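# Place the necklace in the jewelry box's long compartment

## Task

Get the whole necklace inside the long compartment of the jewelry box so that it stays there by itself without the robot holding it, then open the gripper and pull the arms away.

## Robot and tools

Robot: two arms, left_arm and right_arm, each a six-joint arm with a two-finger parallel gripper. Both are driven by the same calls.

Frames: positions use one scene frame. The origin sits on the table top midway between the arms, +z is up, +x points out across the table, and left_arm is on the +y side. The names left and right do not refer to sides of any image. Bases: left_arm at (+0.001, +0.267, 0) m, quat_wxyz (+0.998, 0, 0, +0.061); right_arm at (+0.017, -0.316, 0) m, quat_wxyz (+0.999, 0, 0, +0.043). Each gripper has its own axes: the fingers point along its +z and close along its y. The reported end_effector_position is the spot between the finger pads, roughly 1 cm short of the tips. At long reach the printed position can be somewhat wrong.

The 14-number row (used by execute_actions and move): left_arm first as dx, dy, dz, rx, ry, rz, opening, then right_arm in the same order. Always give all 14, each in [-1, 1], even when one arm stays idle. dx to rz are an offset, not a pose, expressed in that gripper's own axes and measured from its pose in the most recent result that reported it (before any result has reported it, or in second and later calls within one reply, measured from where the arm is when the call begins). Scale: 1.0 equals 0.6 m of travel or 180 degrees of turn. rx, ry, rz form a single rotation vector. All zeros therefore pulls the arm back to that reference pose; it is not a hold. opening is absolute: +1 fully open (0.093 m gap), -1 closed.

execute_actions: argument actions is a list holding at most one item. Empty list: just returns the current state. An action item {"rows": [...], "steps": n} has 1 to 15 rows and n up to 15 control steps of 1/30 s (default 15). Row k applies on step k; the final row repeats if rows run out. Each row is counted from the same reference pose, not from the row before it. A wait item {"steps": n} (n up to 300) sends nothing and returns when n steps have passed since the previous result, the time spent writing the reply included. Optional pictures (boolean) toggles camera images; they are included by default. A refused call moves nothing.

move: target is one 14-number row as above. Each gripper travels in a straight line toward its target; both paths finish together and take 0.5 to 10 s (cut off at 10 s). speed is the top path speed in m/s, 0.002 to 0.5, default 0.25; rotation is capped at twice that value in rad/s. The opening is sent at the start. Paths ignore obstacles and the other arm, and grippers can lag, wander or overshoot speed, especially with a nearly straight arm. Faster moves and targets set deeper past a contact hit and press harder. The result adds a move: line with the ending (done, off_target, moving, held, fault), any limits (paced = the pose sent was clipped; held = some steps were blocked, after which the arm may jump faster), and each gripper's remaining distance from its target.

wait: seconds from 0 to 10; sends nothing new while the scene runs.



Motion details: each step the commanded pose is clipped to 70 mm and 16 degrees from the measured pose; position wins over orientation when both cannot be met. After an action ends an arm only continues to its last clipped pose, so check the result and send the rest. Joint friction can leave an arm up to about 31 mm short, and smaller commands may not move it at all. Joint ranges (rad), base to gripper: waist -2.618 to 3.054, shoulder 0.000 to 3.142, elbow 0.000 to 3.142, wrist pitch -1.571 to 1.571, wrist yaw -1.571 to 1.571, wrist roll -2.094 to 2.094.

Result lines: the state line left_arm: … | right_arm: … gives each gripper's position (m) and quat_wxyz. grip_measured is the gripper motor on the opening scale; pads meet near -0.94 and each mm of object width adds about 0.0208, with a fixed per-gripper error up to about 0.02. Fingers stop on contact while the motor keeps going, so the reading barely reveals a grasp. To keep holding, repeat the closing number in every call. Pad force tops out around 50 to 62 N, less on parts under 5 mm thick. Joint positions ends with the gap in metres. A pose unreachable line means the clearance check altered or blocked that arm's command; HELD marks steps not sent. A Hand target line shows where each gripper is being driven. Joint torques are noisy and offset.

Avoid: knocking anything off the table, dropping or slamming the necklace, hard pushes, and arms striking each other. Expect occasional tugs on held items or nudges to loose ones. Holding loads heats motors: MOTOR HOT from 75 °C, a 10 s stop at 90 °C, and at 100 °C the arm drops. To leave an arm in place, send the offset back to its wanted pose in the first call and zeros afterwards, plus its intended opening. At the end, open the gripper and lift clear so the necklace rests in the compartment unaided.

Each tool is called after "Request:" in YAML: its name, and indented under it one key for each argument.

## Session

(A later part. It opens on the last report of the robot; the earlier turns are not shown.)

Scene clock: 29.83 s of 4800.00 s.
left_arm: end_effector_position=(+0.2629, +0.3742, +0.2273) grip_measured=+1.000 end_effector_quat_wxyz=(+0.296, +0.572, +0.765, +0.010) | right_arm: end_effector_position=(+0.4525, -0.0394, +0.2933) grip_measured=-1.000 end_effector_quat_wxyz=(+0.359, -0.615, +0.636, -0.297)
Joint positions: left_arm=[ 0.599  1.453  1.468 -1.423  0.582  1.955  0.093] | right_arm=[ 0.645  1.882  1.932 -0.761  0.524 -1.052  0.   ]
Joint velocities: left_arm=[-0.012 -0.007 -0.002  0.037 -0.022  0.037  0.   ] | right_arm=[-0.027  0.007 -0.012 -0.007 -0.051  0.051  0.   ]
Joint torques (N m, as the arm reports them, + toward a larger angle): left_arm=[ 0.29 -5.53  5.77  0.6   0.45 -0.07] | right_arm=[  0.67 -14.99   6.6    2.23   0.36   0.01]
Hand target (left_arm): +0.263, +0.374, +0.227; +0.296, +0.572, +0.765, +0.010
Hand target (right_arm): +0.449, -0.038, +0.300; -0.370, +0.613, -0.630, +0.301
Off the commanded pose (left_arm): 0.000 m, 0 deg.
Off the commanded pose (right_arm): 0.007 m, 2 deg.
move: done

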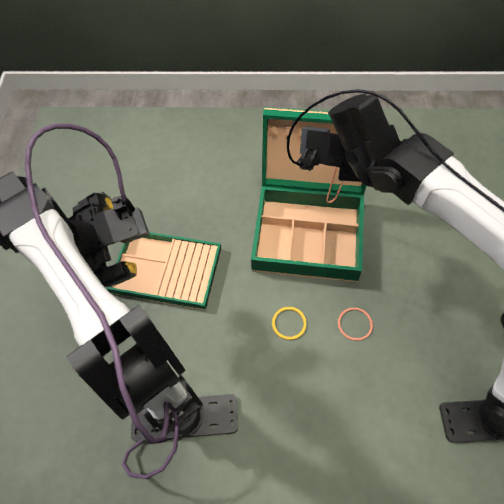

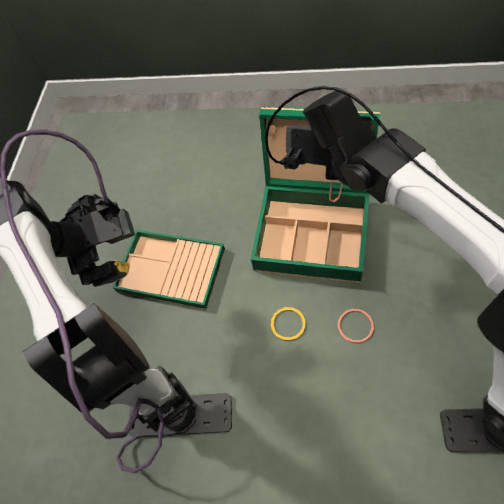

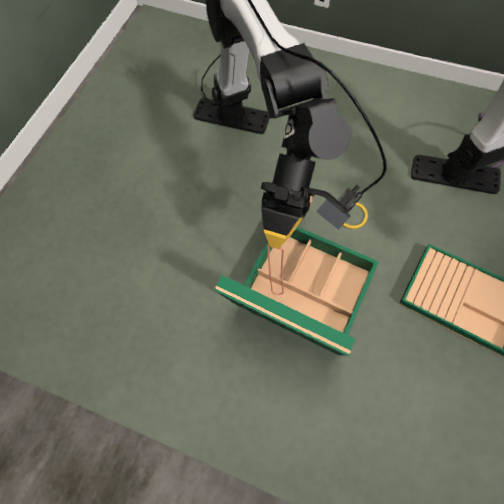

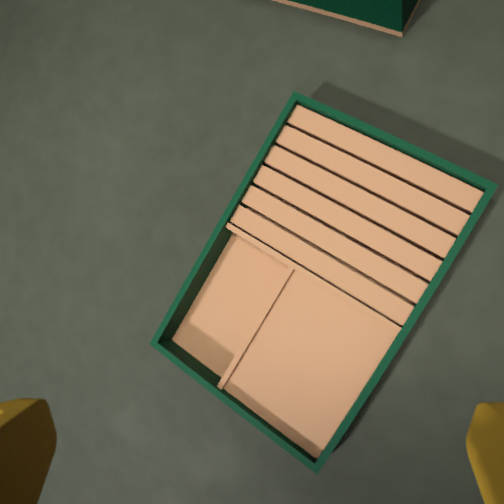

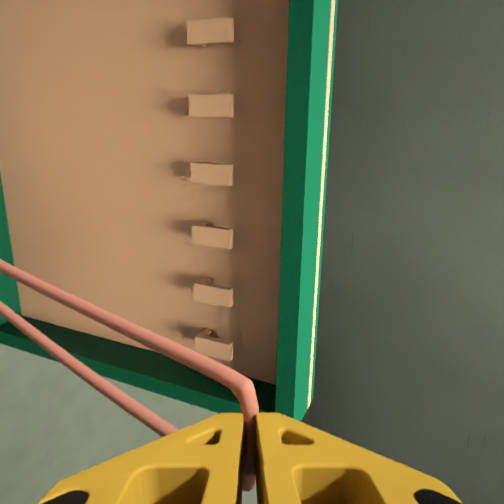

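Request:
move:
  target: [0,0,0,0,0,0,1,0.01,0.095,0.066,0,0,0,-1]
  speed: 0.04

Request:
zoom_image:
  camera: "cam_head_left"
  region: [240,100,420,280]

Request:
zoom_image:
  camera: "cam_high"
  region: [200,180,400,380]

Scene clock: 32.63 s of 4800.00 s.
left_arm: end_effector_position=(+0.2629, +0.3742, +0.2273) grip_measured=+1.000 end_effector_quat_wxyz=(+0.296, +0.572, +0.765, +0.010) | right_arm: end_effector_position=(+0.4533, -0.0389, +0.2163) grip_measured=-1.000 end_effector_quat_wxyz=(+0.345, -0.622, +0.637, -0.297)
Joint positions: left_arm=[ 0.599  1.453  1.468 -1.423  0.582  1.955  0.093] | right_arm=[ 0.645  1.864  1.62  -0.501  0.525 -1.052  0.   ]
Joint velocities: left_arm=[-0.012 -0.002 -0.017  0.037 -0.007  0.007  0.   ] | right_arm=[ 0.002 -0.012  0.027  0.081 -0.081 -0.022  0.   ]
Joint torques (N m, as the arm reports them, + toward a larger angle): left_arm=[ 0.28 -5.55  5.77  0.6   0.46 -0.07] | right_arm=[  0.25 -15.04   6.99   2.16   0.3    0.12]
Hand target (left_arm): +0.263, +0.374, +0.227; +0.296, +0.572, +0.765, +0.010
Hand target (right_arm): +0.452, -0.039, +0.224; -0.359, +0.615, -0.636, +0.297
Off the commanded pose (left_arm): 0.000 m, 0 deg.
Off the commanded pose (right_arm): 0.007 m, 2 deg.
move: done

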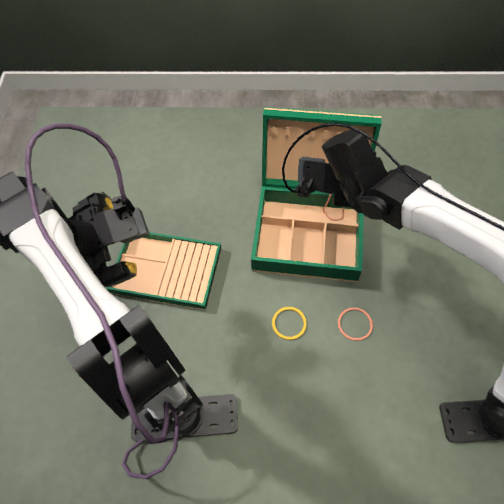

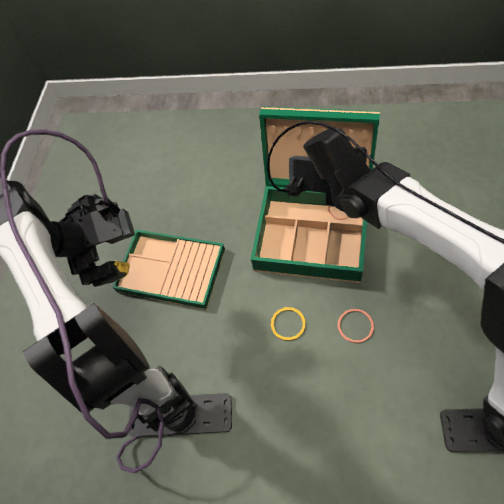

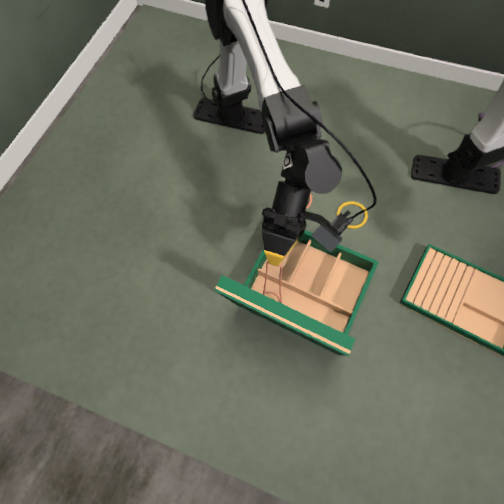

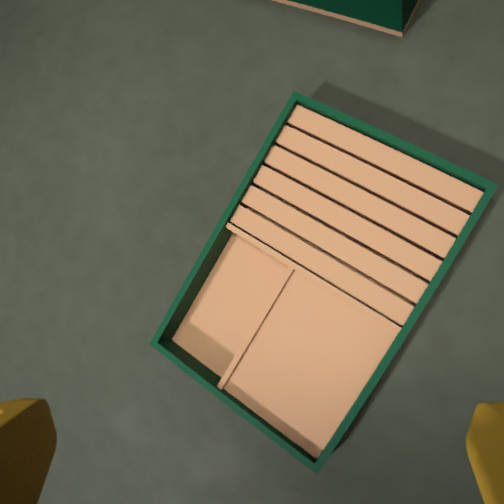

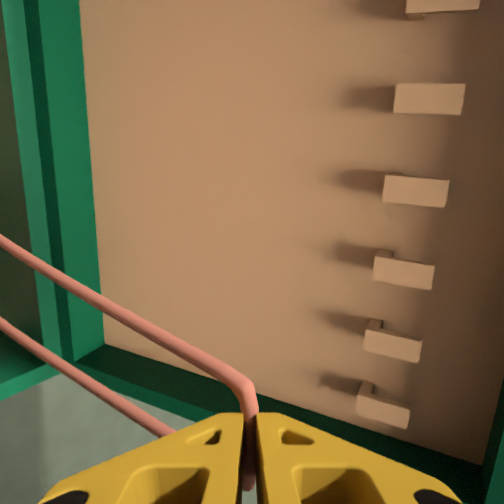

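Region (240, 100, 420, 280) of cam_head_left's 504x504 image, scaled by 2.800, with more detail than that image has.

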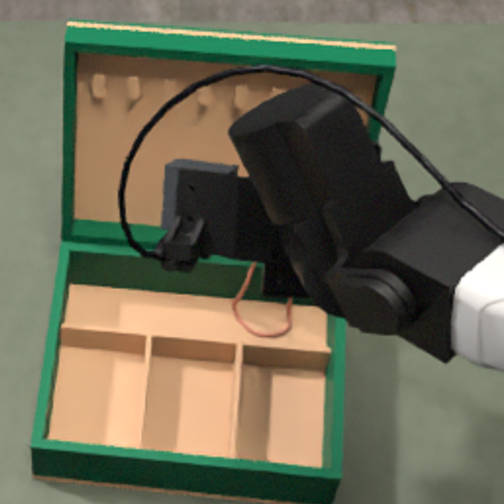

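Region (200, 180, 400, 380) of cam_high's 504x504 image, scaled by 2.520, with more detail than that image has.

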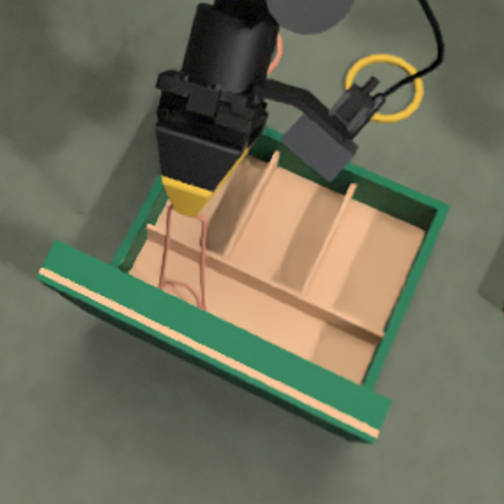

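Request:
move:
  target: [0,0,0,0,0,0,1,-0.107,0.082,0.09,0,0,0,-1]
  speed: 0.04

Request:
zoom_image:
  camera: "cam_head_left"
  region: [240,100,420,280]

Request:
zoom_image:
  camera: "cam_high"
  region: [200,180,400,380]

Scene clock: 36.10 s of 4800.00 s.
left_arm: end_effector_position=(+0.2629, +0.3742, +0.2273) grip_measured=+1.000 end_effector_quat_wxyz=(+0.296, +0.572, +0.765, +0.010) | right_arm: end_effector_position=(+0.4638, +0.0228, +0.1484) grip_measured=-1.000 end_effector_quat_wxyz=(+0.333, -0.631, +0.635, -0.296)
Joint positions: left_arm=[ 0.599  1.453  1.468 -1.423  0.582  1.955  0.093] | right_arm=[ 0.729  2.107  1.72  -0.419  0.58  -0.988  0.   ]
Joint velocities: left_arm=[-0.007  0.012 -0.007 -0.007 -0.037  0.037  0.   ] | right_arm=[-0.022  0.002  0.022 -0.051  0.037 -0.139  0.   ]
Joint torques (N m, as the arm reports them, + toward a larger angle): left_arm=[ 0.27 -5.53  5.77  0.6   0.45 -0.07] | right_arm=[  0.61 -13.95   9.61   2.07   0.39   0.19]
Hand target (left_arm): +0.263, +0.374, +0.227; +0.296, +0.572, +0.765, +0.010
Hand target (right_arm): +0.467, +0.030, +0.149; -0.344, +0.623, -0.638, +0.295
Off the commanded pose (left_arm): 0.000 m, 0 deg.
Off the commanded pose (right_arm): 0.008 m, 2 deg.
move: done

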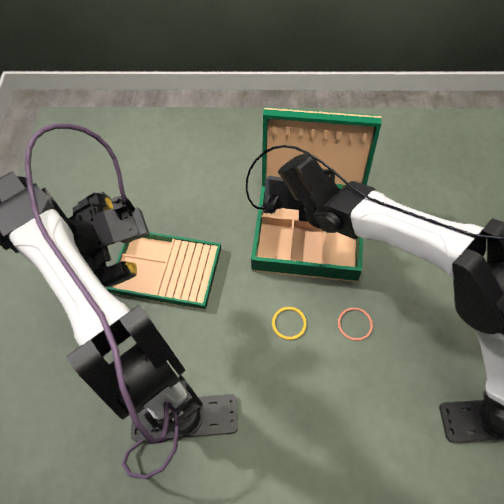

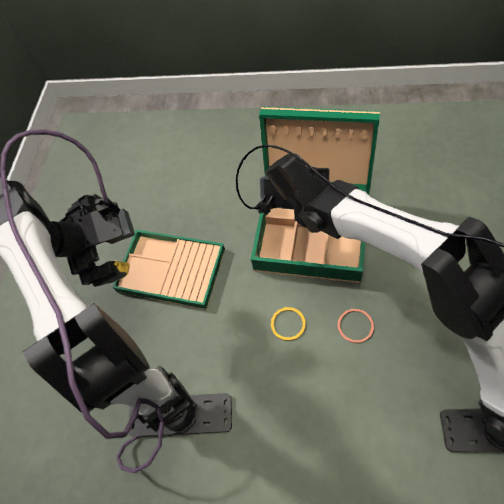

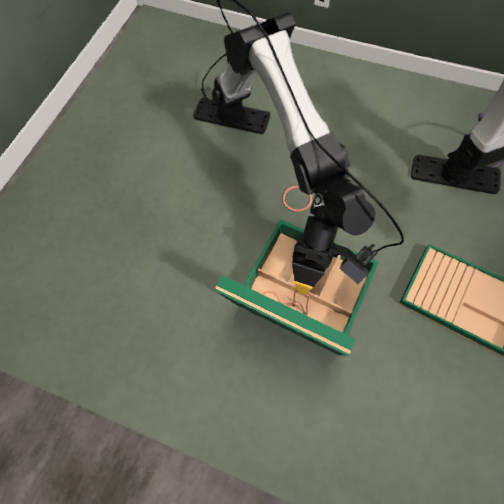

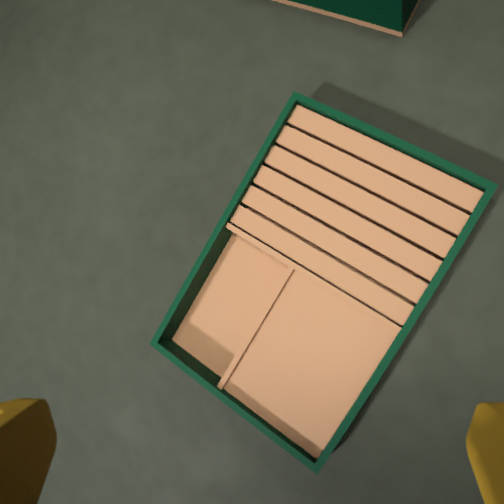

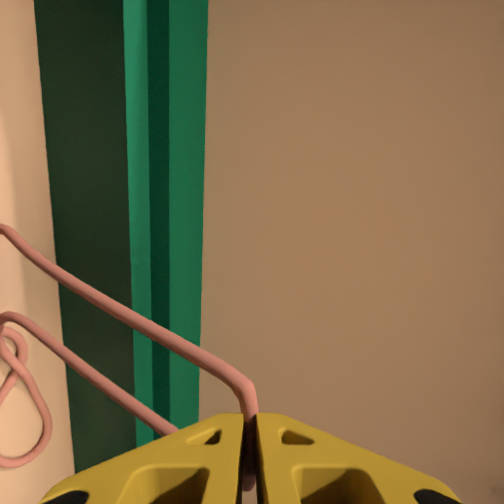

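Region (240, 100, 420, 280) of cam_head_left's 504x504 image, scaled by 2.800, with more detail than that image has.

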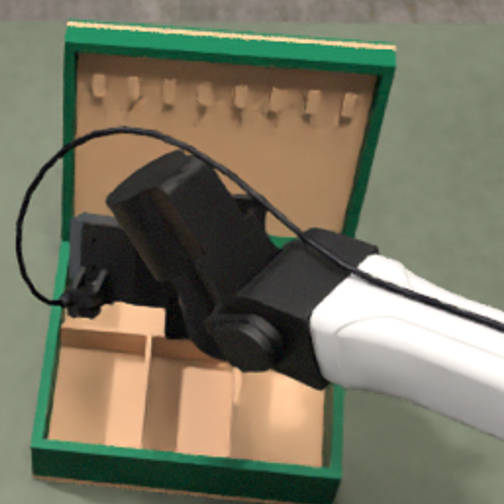

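Region (200, 180, 400, 380) of cam_high's 504x504 image, scaled by 2.520, with more detail than that image has.

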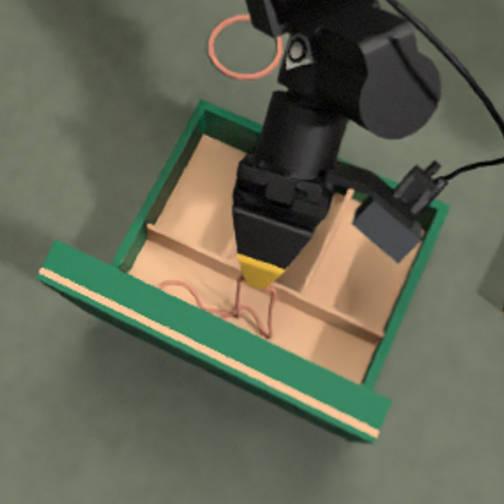

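Request:
move:
  target: [0,0,0,0,0,0,1,-0.055,0.085,0.06,0,0,0,-1]
  speed: 0.04

Request:
zoom_image:
  camera: "cam_high"
  region: [200,180,400,380]

Scene clock: 38.53 s of 4800.00 s.
left_arm: end_effector_position=(+0.2629, +0.3742, +0.2273) grip_measured=+1.000 end_effector_quat_wxyz=(+0.296, +0.572, +0.765, +0.010) | right_arm: end_effector_position=(+0.4587, +0.0515, +0.0887) grip_measured=-1.000 end_effector_quat_wxyz=(-0.322, +0.638, -0.634, +0.295)
Joint positions: left_arm=[ 0.599  1.453  1.468 -1.423  0.582  1.955  0.093] | right_arm=[ 0.777  2.247  1.721 -0.328  0.61  -0.95   0.   ]
Joint velocities: left_arm=[-0.002 -0.002 -0.007 -0.022  0.066 -0.051  0.   ] | right_arm=[0.017 0.002 0.012 0.007 0.022 0.037 0.   ]
Joint torques (N m, as the arm reports them, + toward a larger angle): left_arm=[ 0.27 -5.53  5.79  0.6   0.45 -0.07] | right_arm=[  0.61 -15.     9.2    1.97   0.41   0.21]
Hand target (left_arm): +0.263, +0.374, +0.227; +0.296, +0.572, +0.765, +0.010
Hand target (right_arm): +0.461, +0.059, +0.088; -0.333, +0.631, -0.636, +0.295
Off the commanded pose (left_arm): 0.000 m, 0 deg.
Off the commanded pose (right_arm): 0.008 m, 2 deg.
move: done

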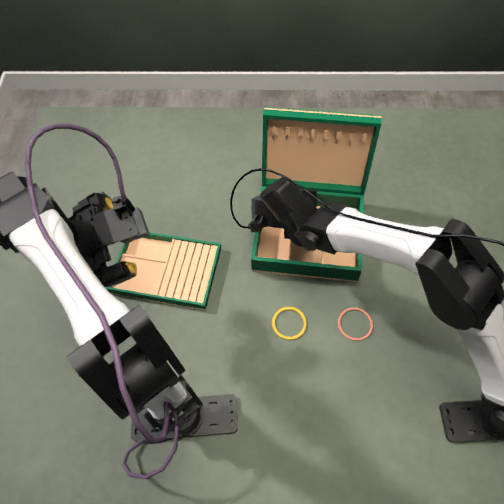

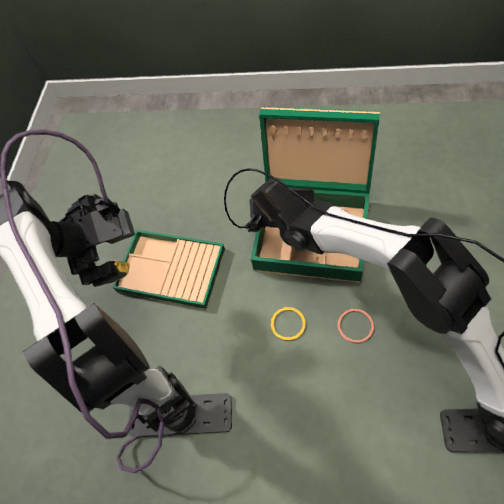

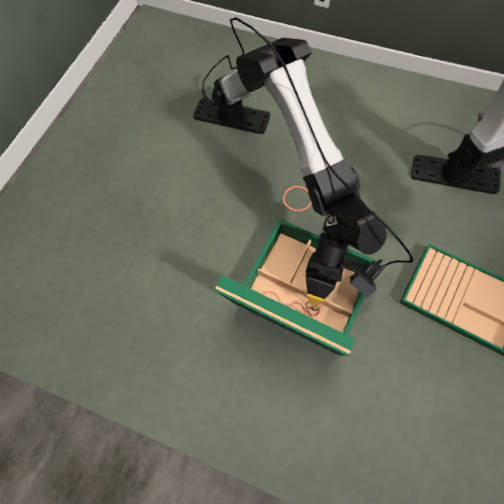

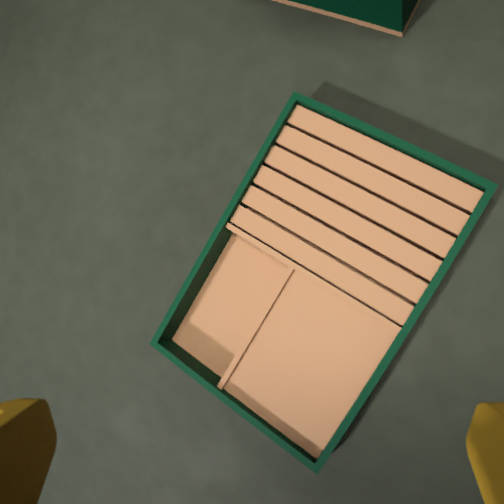

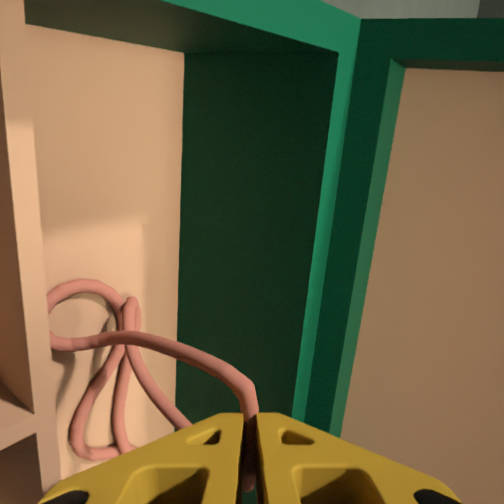

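Region (200, 180, 400, 380) of cam_high's 504x504 image, scaled by 2.520, with more detail than that image has.

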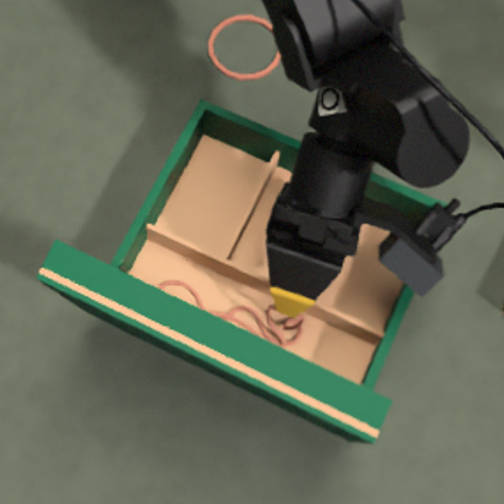

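Nudge forward and down, release, retract.

Request:
move:
  target: [0,0,0,0,0,0,1,-0.03,0,0.04,0,0,0,-1]
  speed: 0.04

Request:
move:
  target: [0,0,0,0,0,0,1,0,0,0,0,0,0,-0.55]

Request:
move:
  target: [0,0,0,0,0,0,1,0,-0.06,-0.12,0,0,0,-0.55]
  speed: 0.08

Request:
move:
  target: [0,0,0,0,0,0,1,0.45,0,-0.25,0,0,0,0]

Request:
zoom_image:
  camera: "cam_head_left"
  region: [240,100,420,280]

Request:
zoom_image:
  camera: "cam_high"
  region: [200,180,400,380]

Scene clock: 40.13 s of 4800.00 s.
left_arm: end_effector_position=(+0.2629, +0.3742, +0.2273) grip_measured=+1.000 end_effector_quat_wxyz=(+0.296, +0.572, +0.765, +0.010) | right_arm: end_effector_position=(+0.4755, +0.0711, +0.0825) grip_measured=-1.000 end_effector_quat_wxyz=(+0.334, -0.632, +0.634, -0.295)
Joint positions: left_arm=[ 0.599  1.453  1.468 -1.423  0.582  1.955  0.093] | right_arm=[ 0.777  2.347  1.853 -0.334  0.611 -0.949  0.   ]
Joint velocities: left_arm=[-0.012 -0.002  0.002 -0.051 -0.022 -0.022  0.   ] | right_arm=[-0.017  0.002  0.017 -0.007 -0.007  0.022  0.   ]
Joint torques (N m, as the arm reports them, + toward a larger angle): left_arm=[ 0.29 -5.55  5.77  0.6   0.46 -0.07] | right_arm=[ -0.19 -15.8    9.47   1.63   0.32   0.05]
Hand target (left_arm): +0.263, +0.374, +0.227; +0.296, +0.572, +0.765, +0.010
Hand target (right_arm): +0.477, +0.070, +0.074; -0.323, +0.638, -0.634, +0.295
Off the commanded pose (left_arm): 0.000 m, 0 deg.
Off the commanded pose (right_arm): 0.008 m, 1 deg.
move: done

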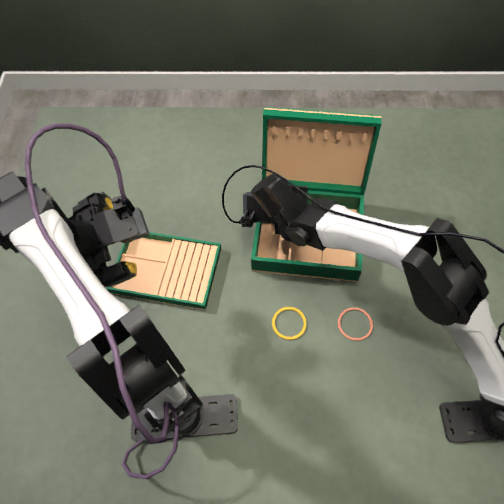

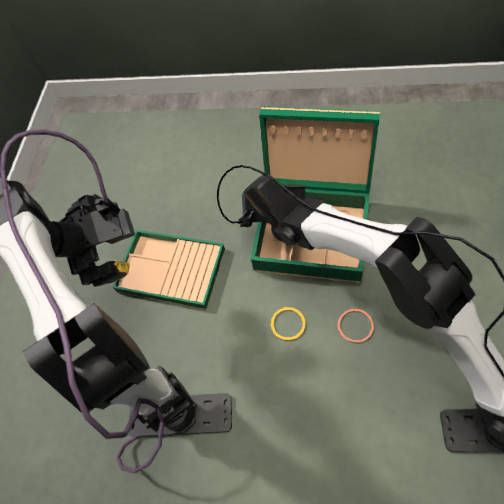

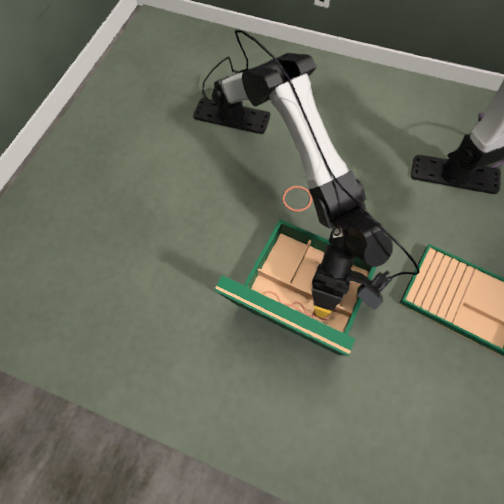

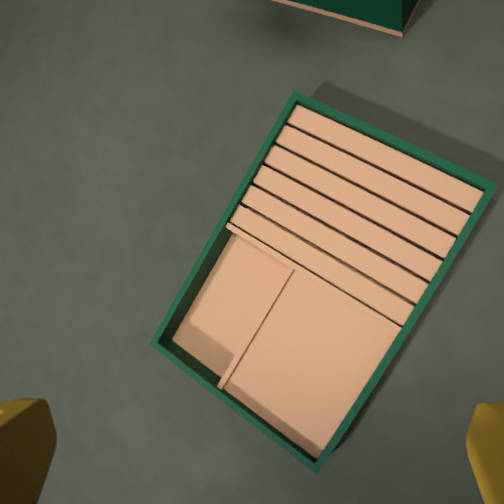

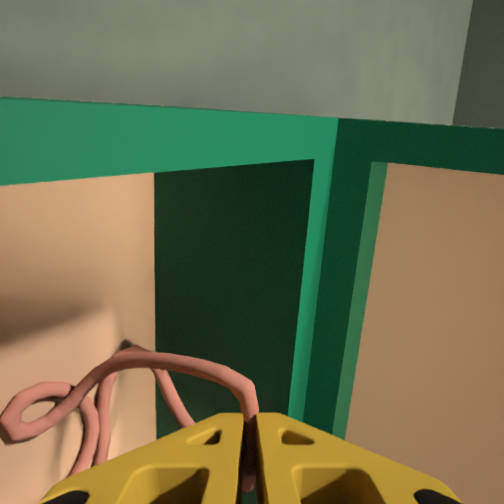

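Scene clock: 40.63 s of 4800.00 s.
left_arm: end_effector_position=(+0.2629, +0.3742, +0.2273) grip_measured=+1.000 end_effector_quat_wxyz=(+0.296, +0.572, +0.765, +0.010) | right_arm: end_effector_position=(+0.4755, +0.0711, +0.0825) grip_measured=-0.552 end_effector_quat_wxyz=(+0.334, -0.632, +0.634, -0.295)
Joint positions: left_arm=[ 0.599  1.453  1.468 -1.423  0.582  1.955  0.093] | right_arm=[ 0.777  2.347  1.853 -0.334  0.611 -0.949  0.019]
Joint velocities: left_arm=[ 0.002 -0.012 -0.002 -0.022  0.022 -0.022  0.   ] | right_arm=[ 0.002 -0.017  0.002 -0.007 -0.007 -0.051  0.001]
Joint torques (N m, as the arm reports them, + toward a larger angle): left_arm=[ 0.28 -5.55  5.77  0.6   0.45 -0.08] | right_arm=[  0.09 -17.56   8.04   1.81   0.34   0.1 ]
Hand target (left_arm): +0.263, +0.374, +0.227; +0.296, +0.572, +0.765, +0.010
Hand target (right_arm): +0.476, +0.071, +0.082; -0.334, +0.632, -0.634, +0.295
Off the commanded pose (left_arm): 0.000 m, 0 deg.
Off the commanded pose (right_arm): 0.000 m, 0 deg.
move: done

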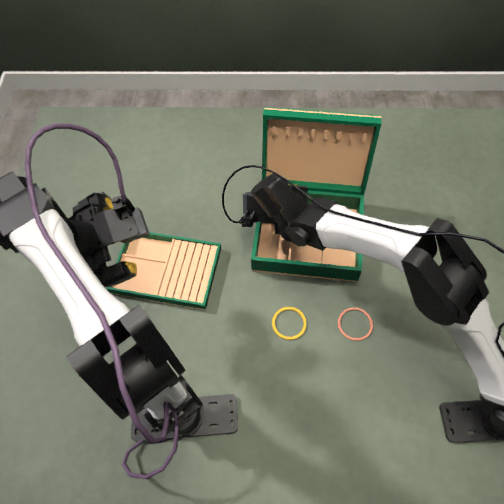

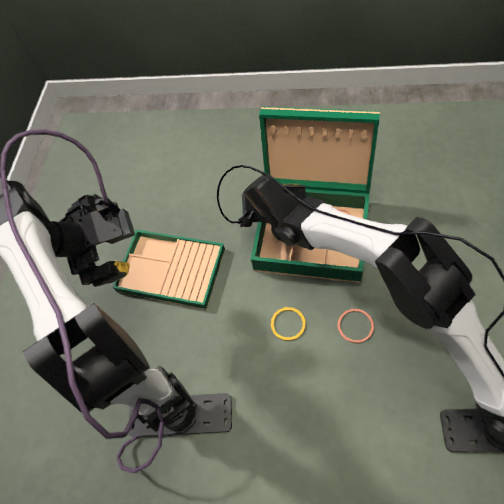

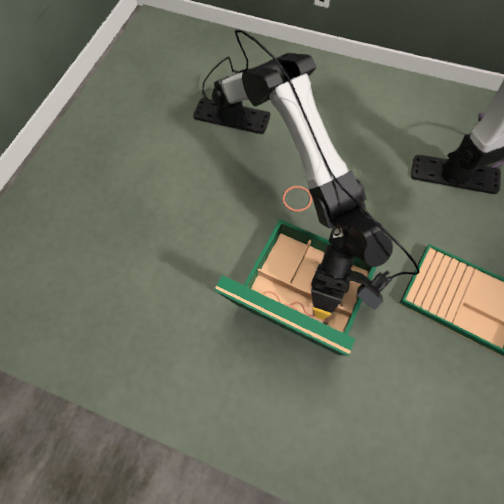

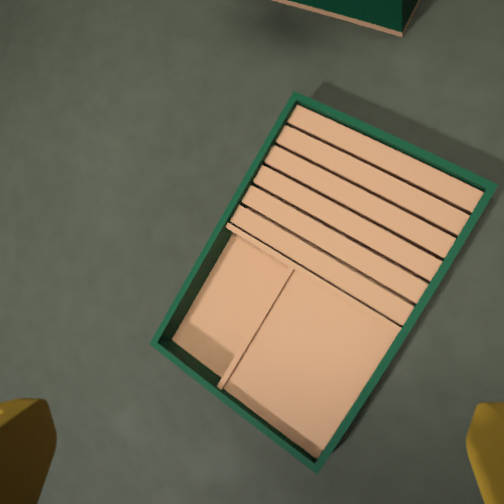

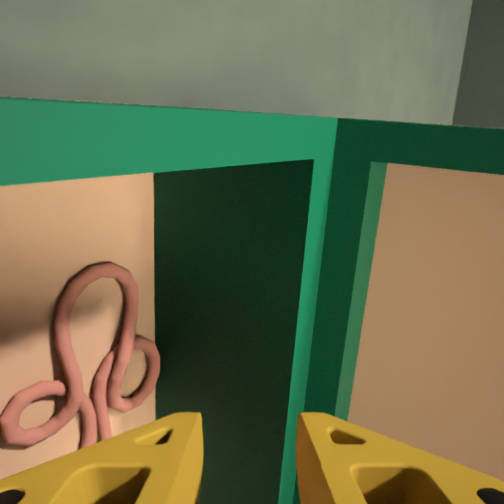

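Scene clock: 42.20 s of 4800.00 s.
left_arm: end_effector_position=(+0.2629, +0.3742, +0.2273) grip_measured=+1.000 end_effector_quat_wxyz=(+0.296, +0.572, +0.765, +0.010) | right_arm: end_effector_position=(+0.4432, +0.0656, +0.1442) grip_measured=-0.552 end_effector_quat_wxyz=(-0.328, +0.637, -0.632, +0.295)
Joint positions: left_arm=[ 0.599  1.453  1.468 -1.423  0.582  1.955  0.093] | right_arm=[ 0.821  2.203  1.871 -0.53   0.637 -0.915  0.019]
Joint velocities: left_arm=[-0.007  0.002 -0.002 -0.007  0.007  0.007  0.   ] | right_arm=[-0.017 -0.007  0.012 -0.037 -0.051 -0.007 -0.001]
Joint torques (N m, as the arm reports them, + toward a larger angle): left_arm=[ 0.28 -5.55  5.76  0.6   0.46 -0.07] | right_arm=[  0.59 -17.56   9.36   1.55   0.42   0.2 ]
Hand target (left_arm): +0.263, +0.374, +0.227; +0.296, +0.572, +0.765, +0.010
Hand target (right_arm): +0.440, +0.067, +0.155; -0.334, +0.632, -0.634, +0.294
Off the commanded pose (left_arm): 0.000 m, 0 deg.
Off the commanded pose (right_arm): 0.011 m, 1 deg.
move: off_target (right_arm)

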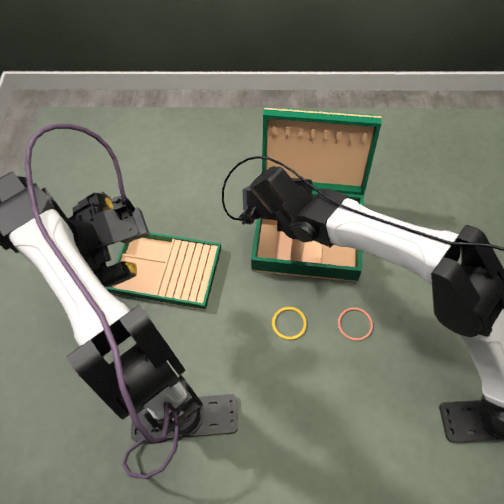

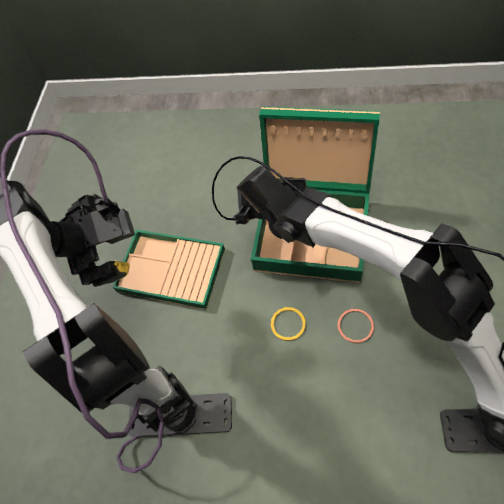

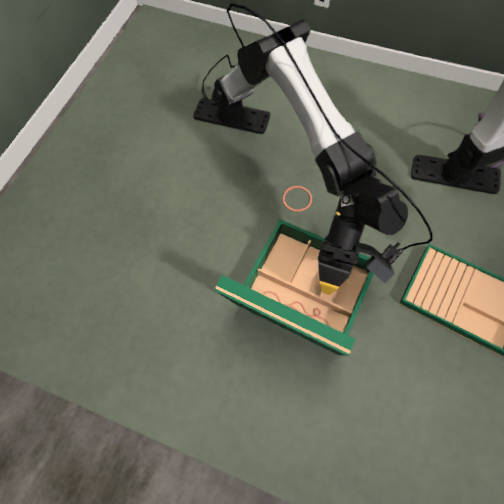

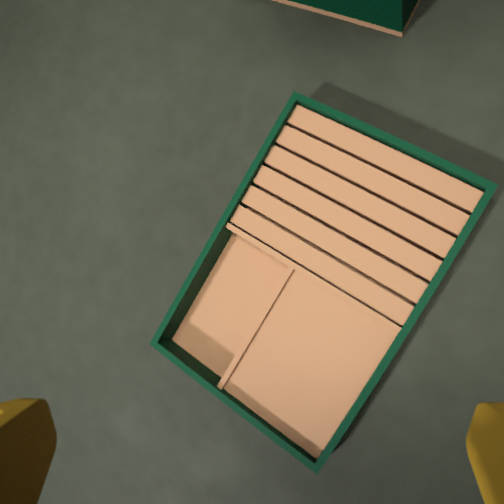

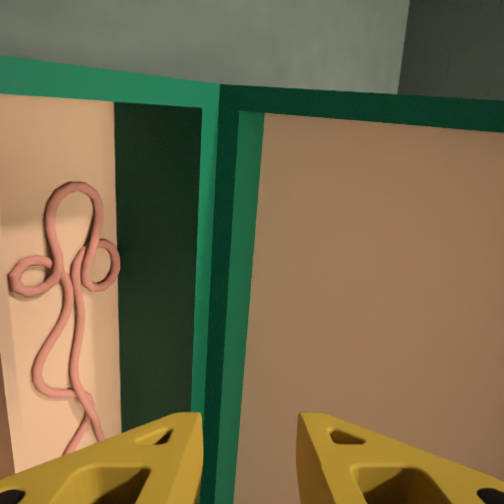

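Scene clock: 44.10 s of 4800.00 s.
left_arm: end_effector_position=(+0.2629, +0.3742, +0.2273) grip_measured=+1.000 end_effector_quat_wxyz=(+0.296, +0.572, +0.765, +0.010) | right_arm: end_effector_position=(+0.3345, -0.2054, +0.2390) grip_measured=-0.003 end_effector_quat_wxyz=(+0.344, -0.627, +0.629, -0.305)
Joint positions: left_arm=[ 0.599  1.453  1.468 -1.423  0.582  1.955  0.093] | right_arm=[ 0.433  1.097  0.99  -0.562  0.372 -1.23   0.045]
Joint velocities: left_arm=[ 0.002 -0.017  0.002  0.095  0.051  0.007  0.   ] | right_arm=[ 0.002 -0.007 -0.002 -0.037  0.007  0.007 -0.001]
Joint torques (N m, as the arm reports them, + toward a larger angle): left_arm=[ 0.27 -5.55  5.78  0.6   0.45 -0.08] | right_arm=[-0.4  -5.58  6.55  1.9   0.18  0.01]
Hand target (left_arm): +0.263, +0.374, +0.227; +0.296, +0.572, +0.765, +0.010
Hand target (right_arm): +0.329, -0.210, +0.228; -0.328, +0.637, -0.629, +0.301
Off the commanded pose (left_arm): 0.000 m, 0 deg.
Off the commanded pose (right_arm): 0.015 m, 2 deg.
move: off_target (right_arm)

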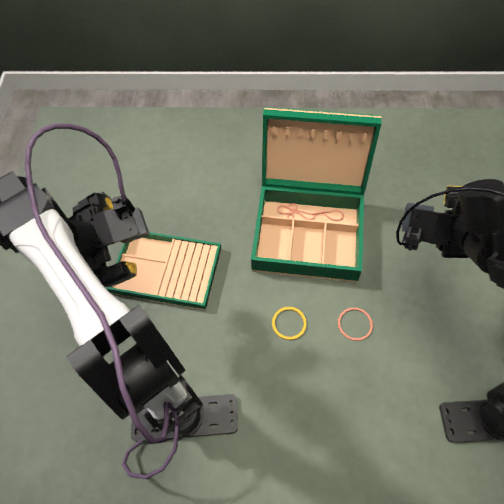

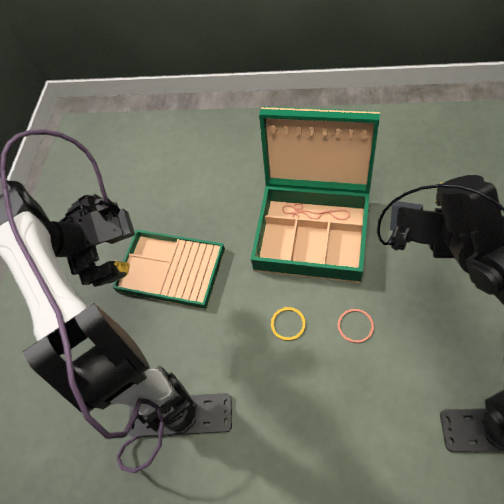

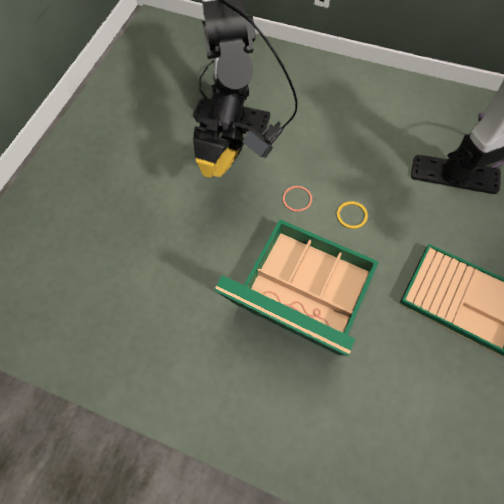

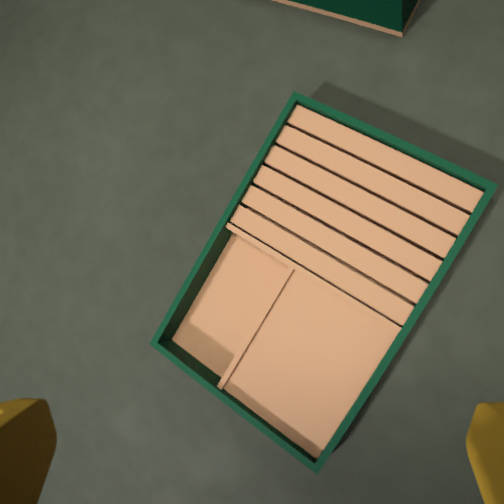

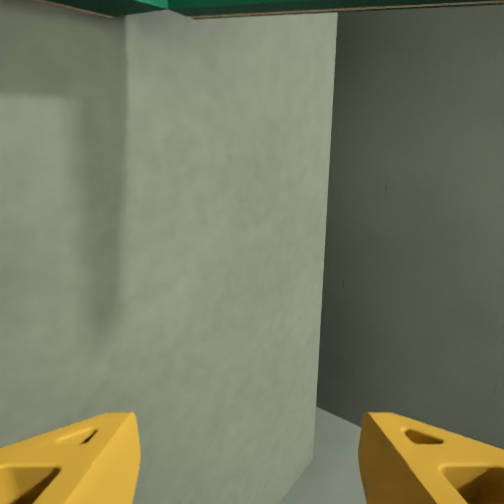

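Region (240, 100, 420, 280) of cam_head_left's 504x504 image, scaled by 2.800, with more detail than that image has.

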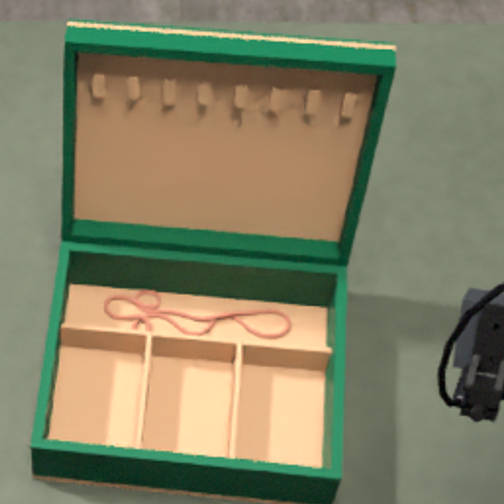

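Region (200, 180, 400, 380) of cam_high's 504x504 image, scaled by 2.520, with more detail than that image has.

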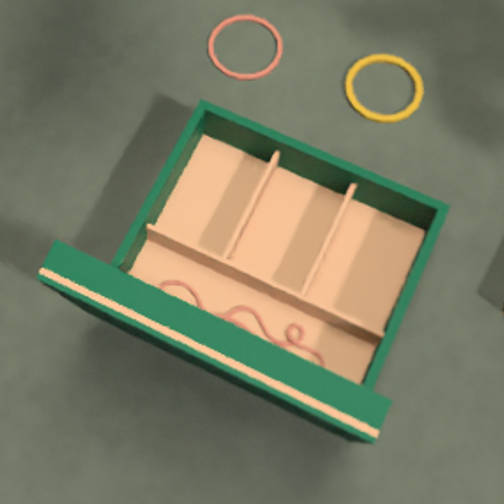

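Request:
finished_scene:
  scene: 1

The scene is finished: the task was done.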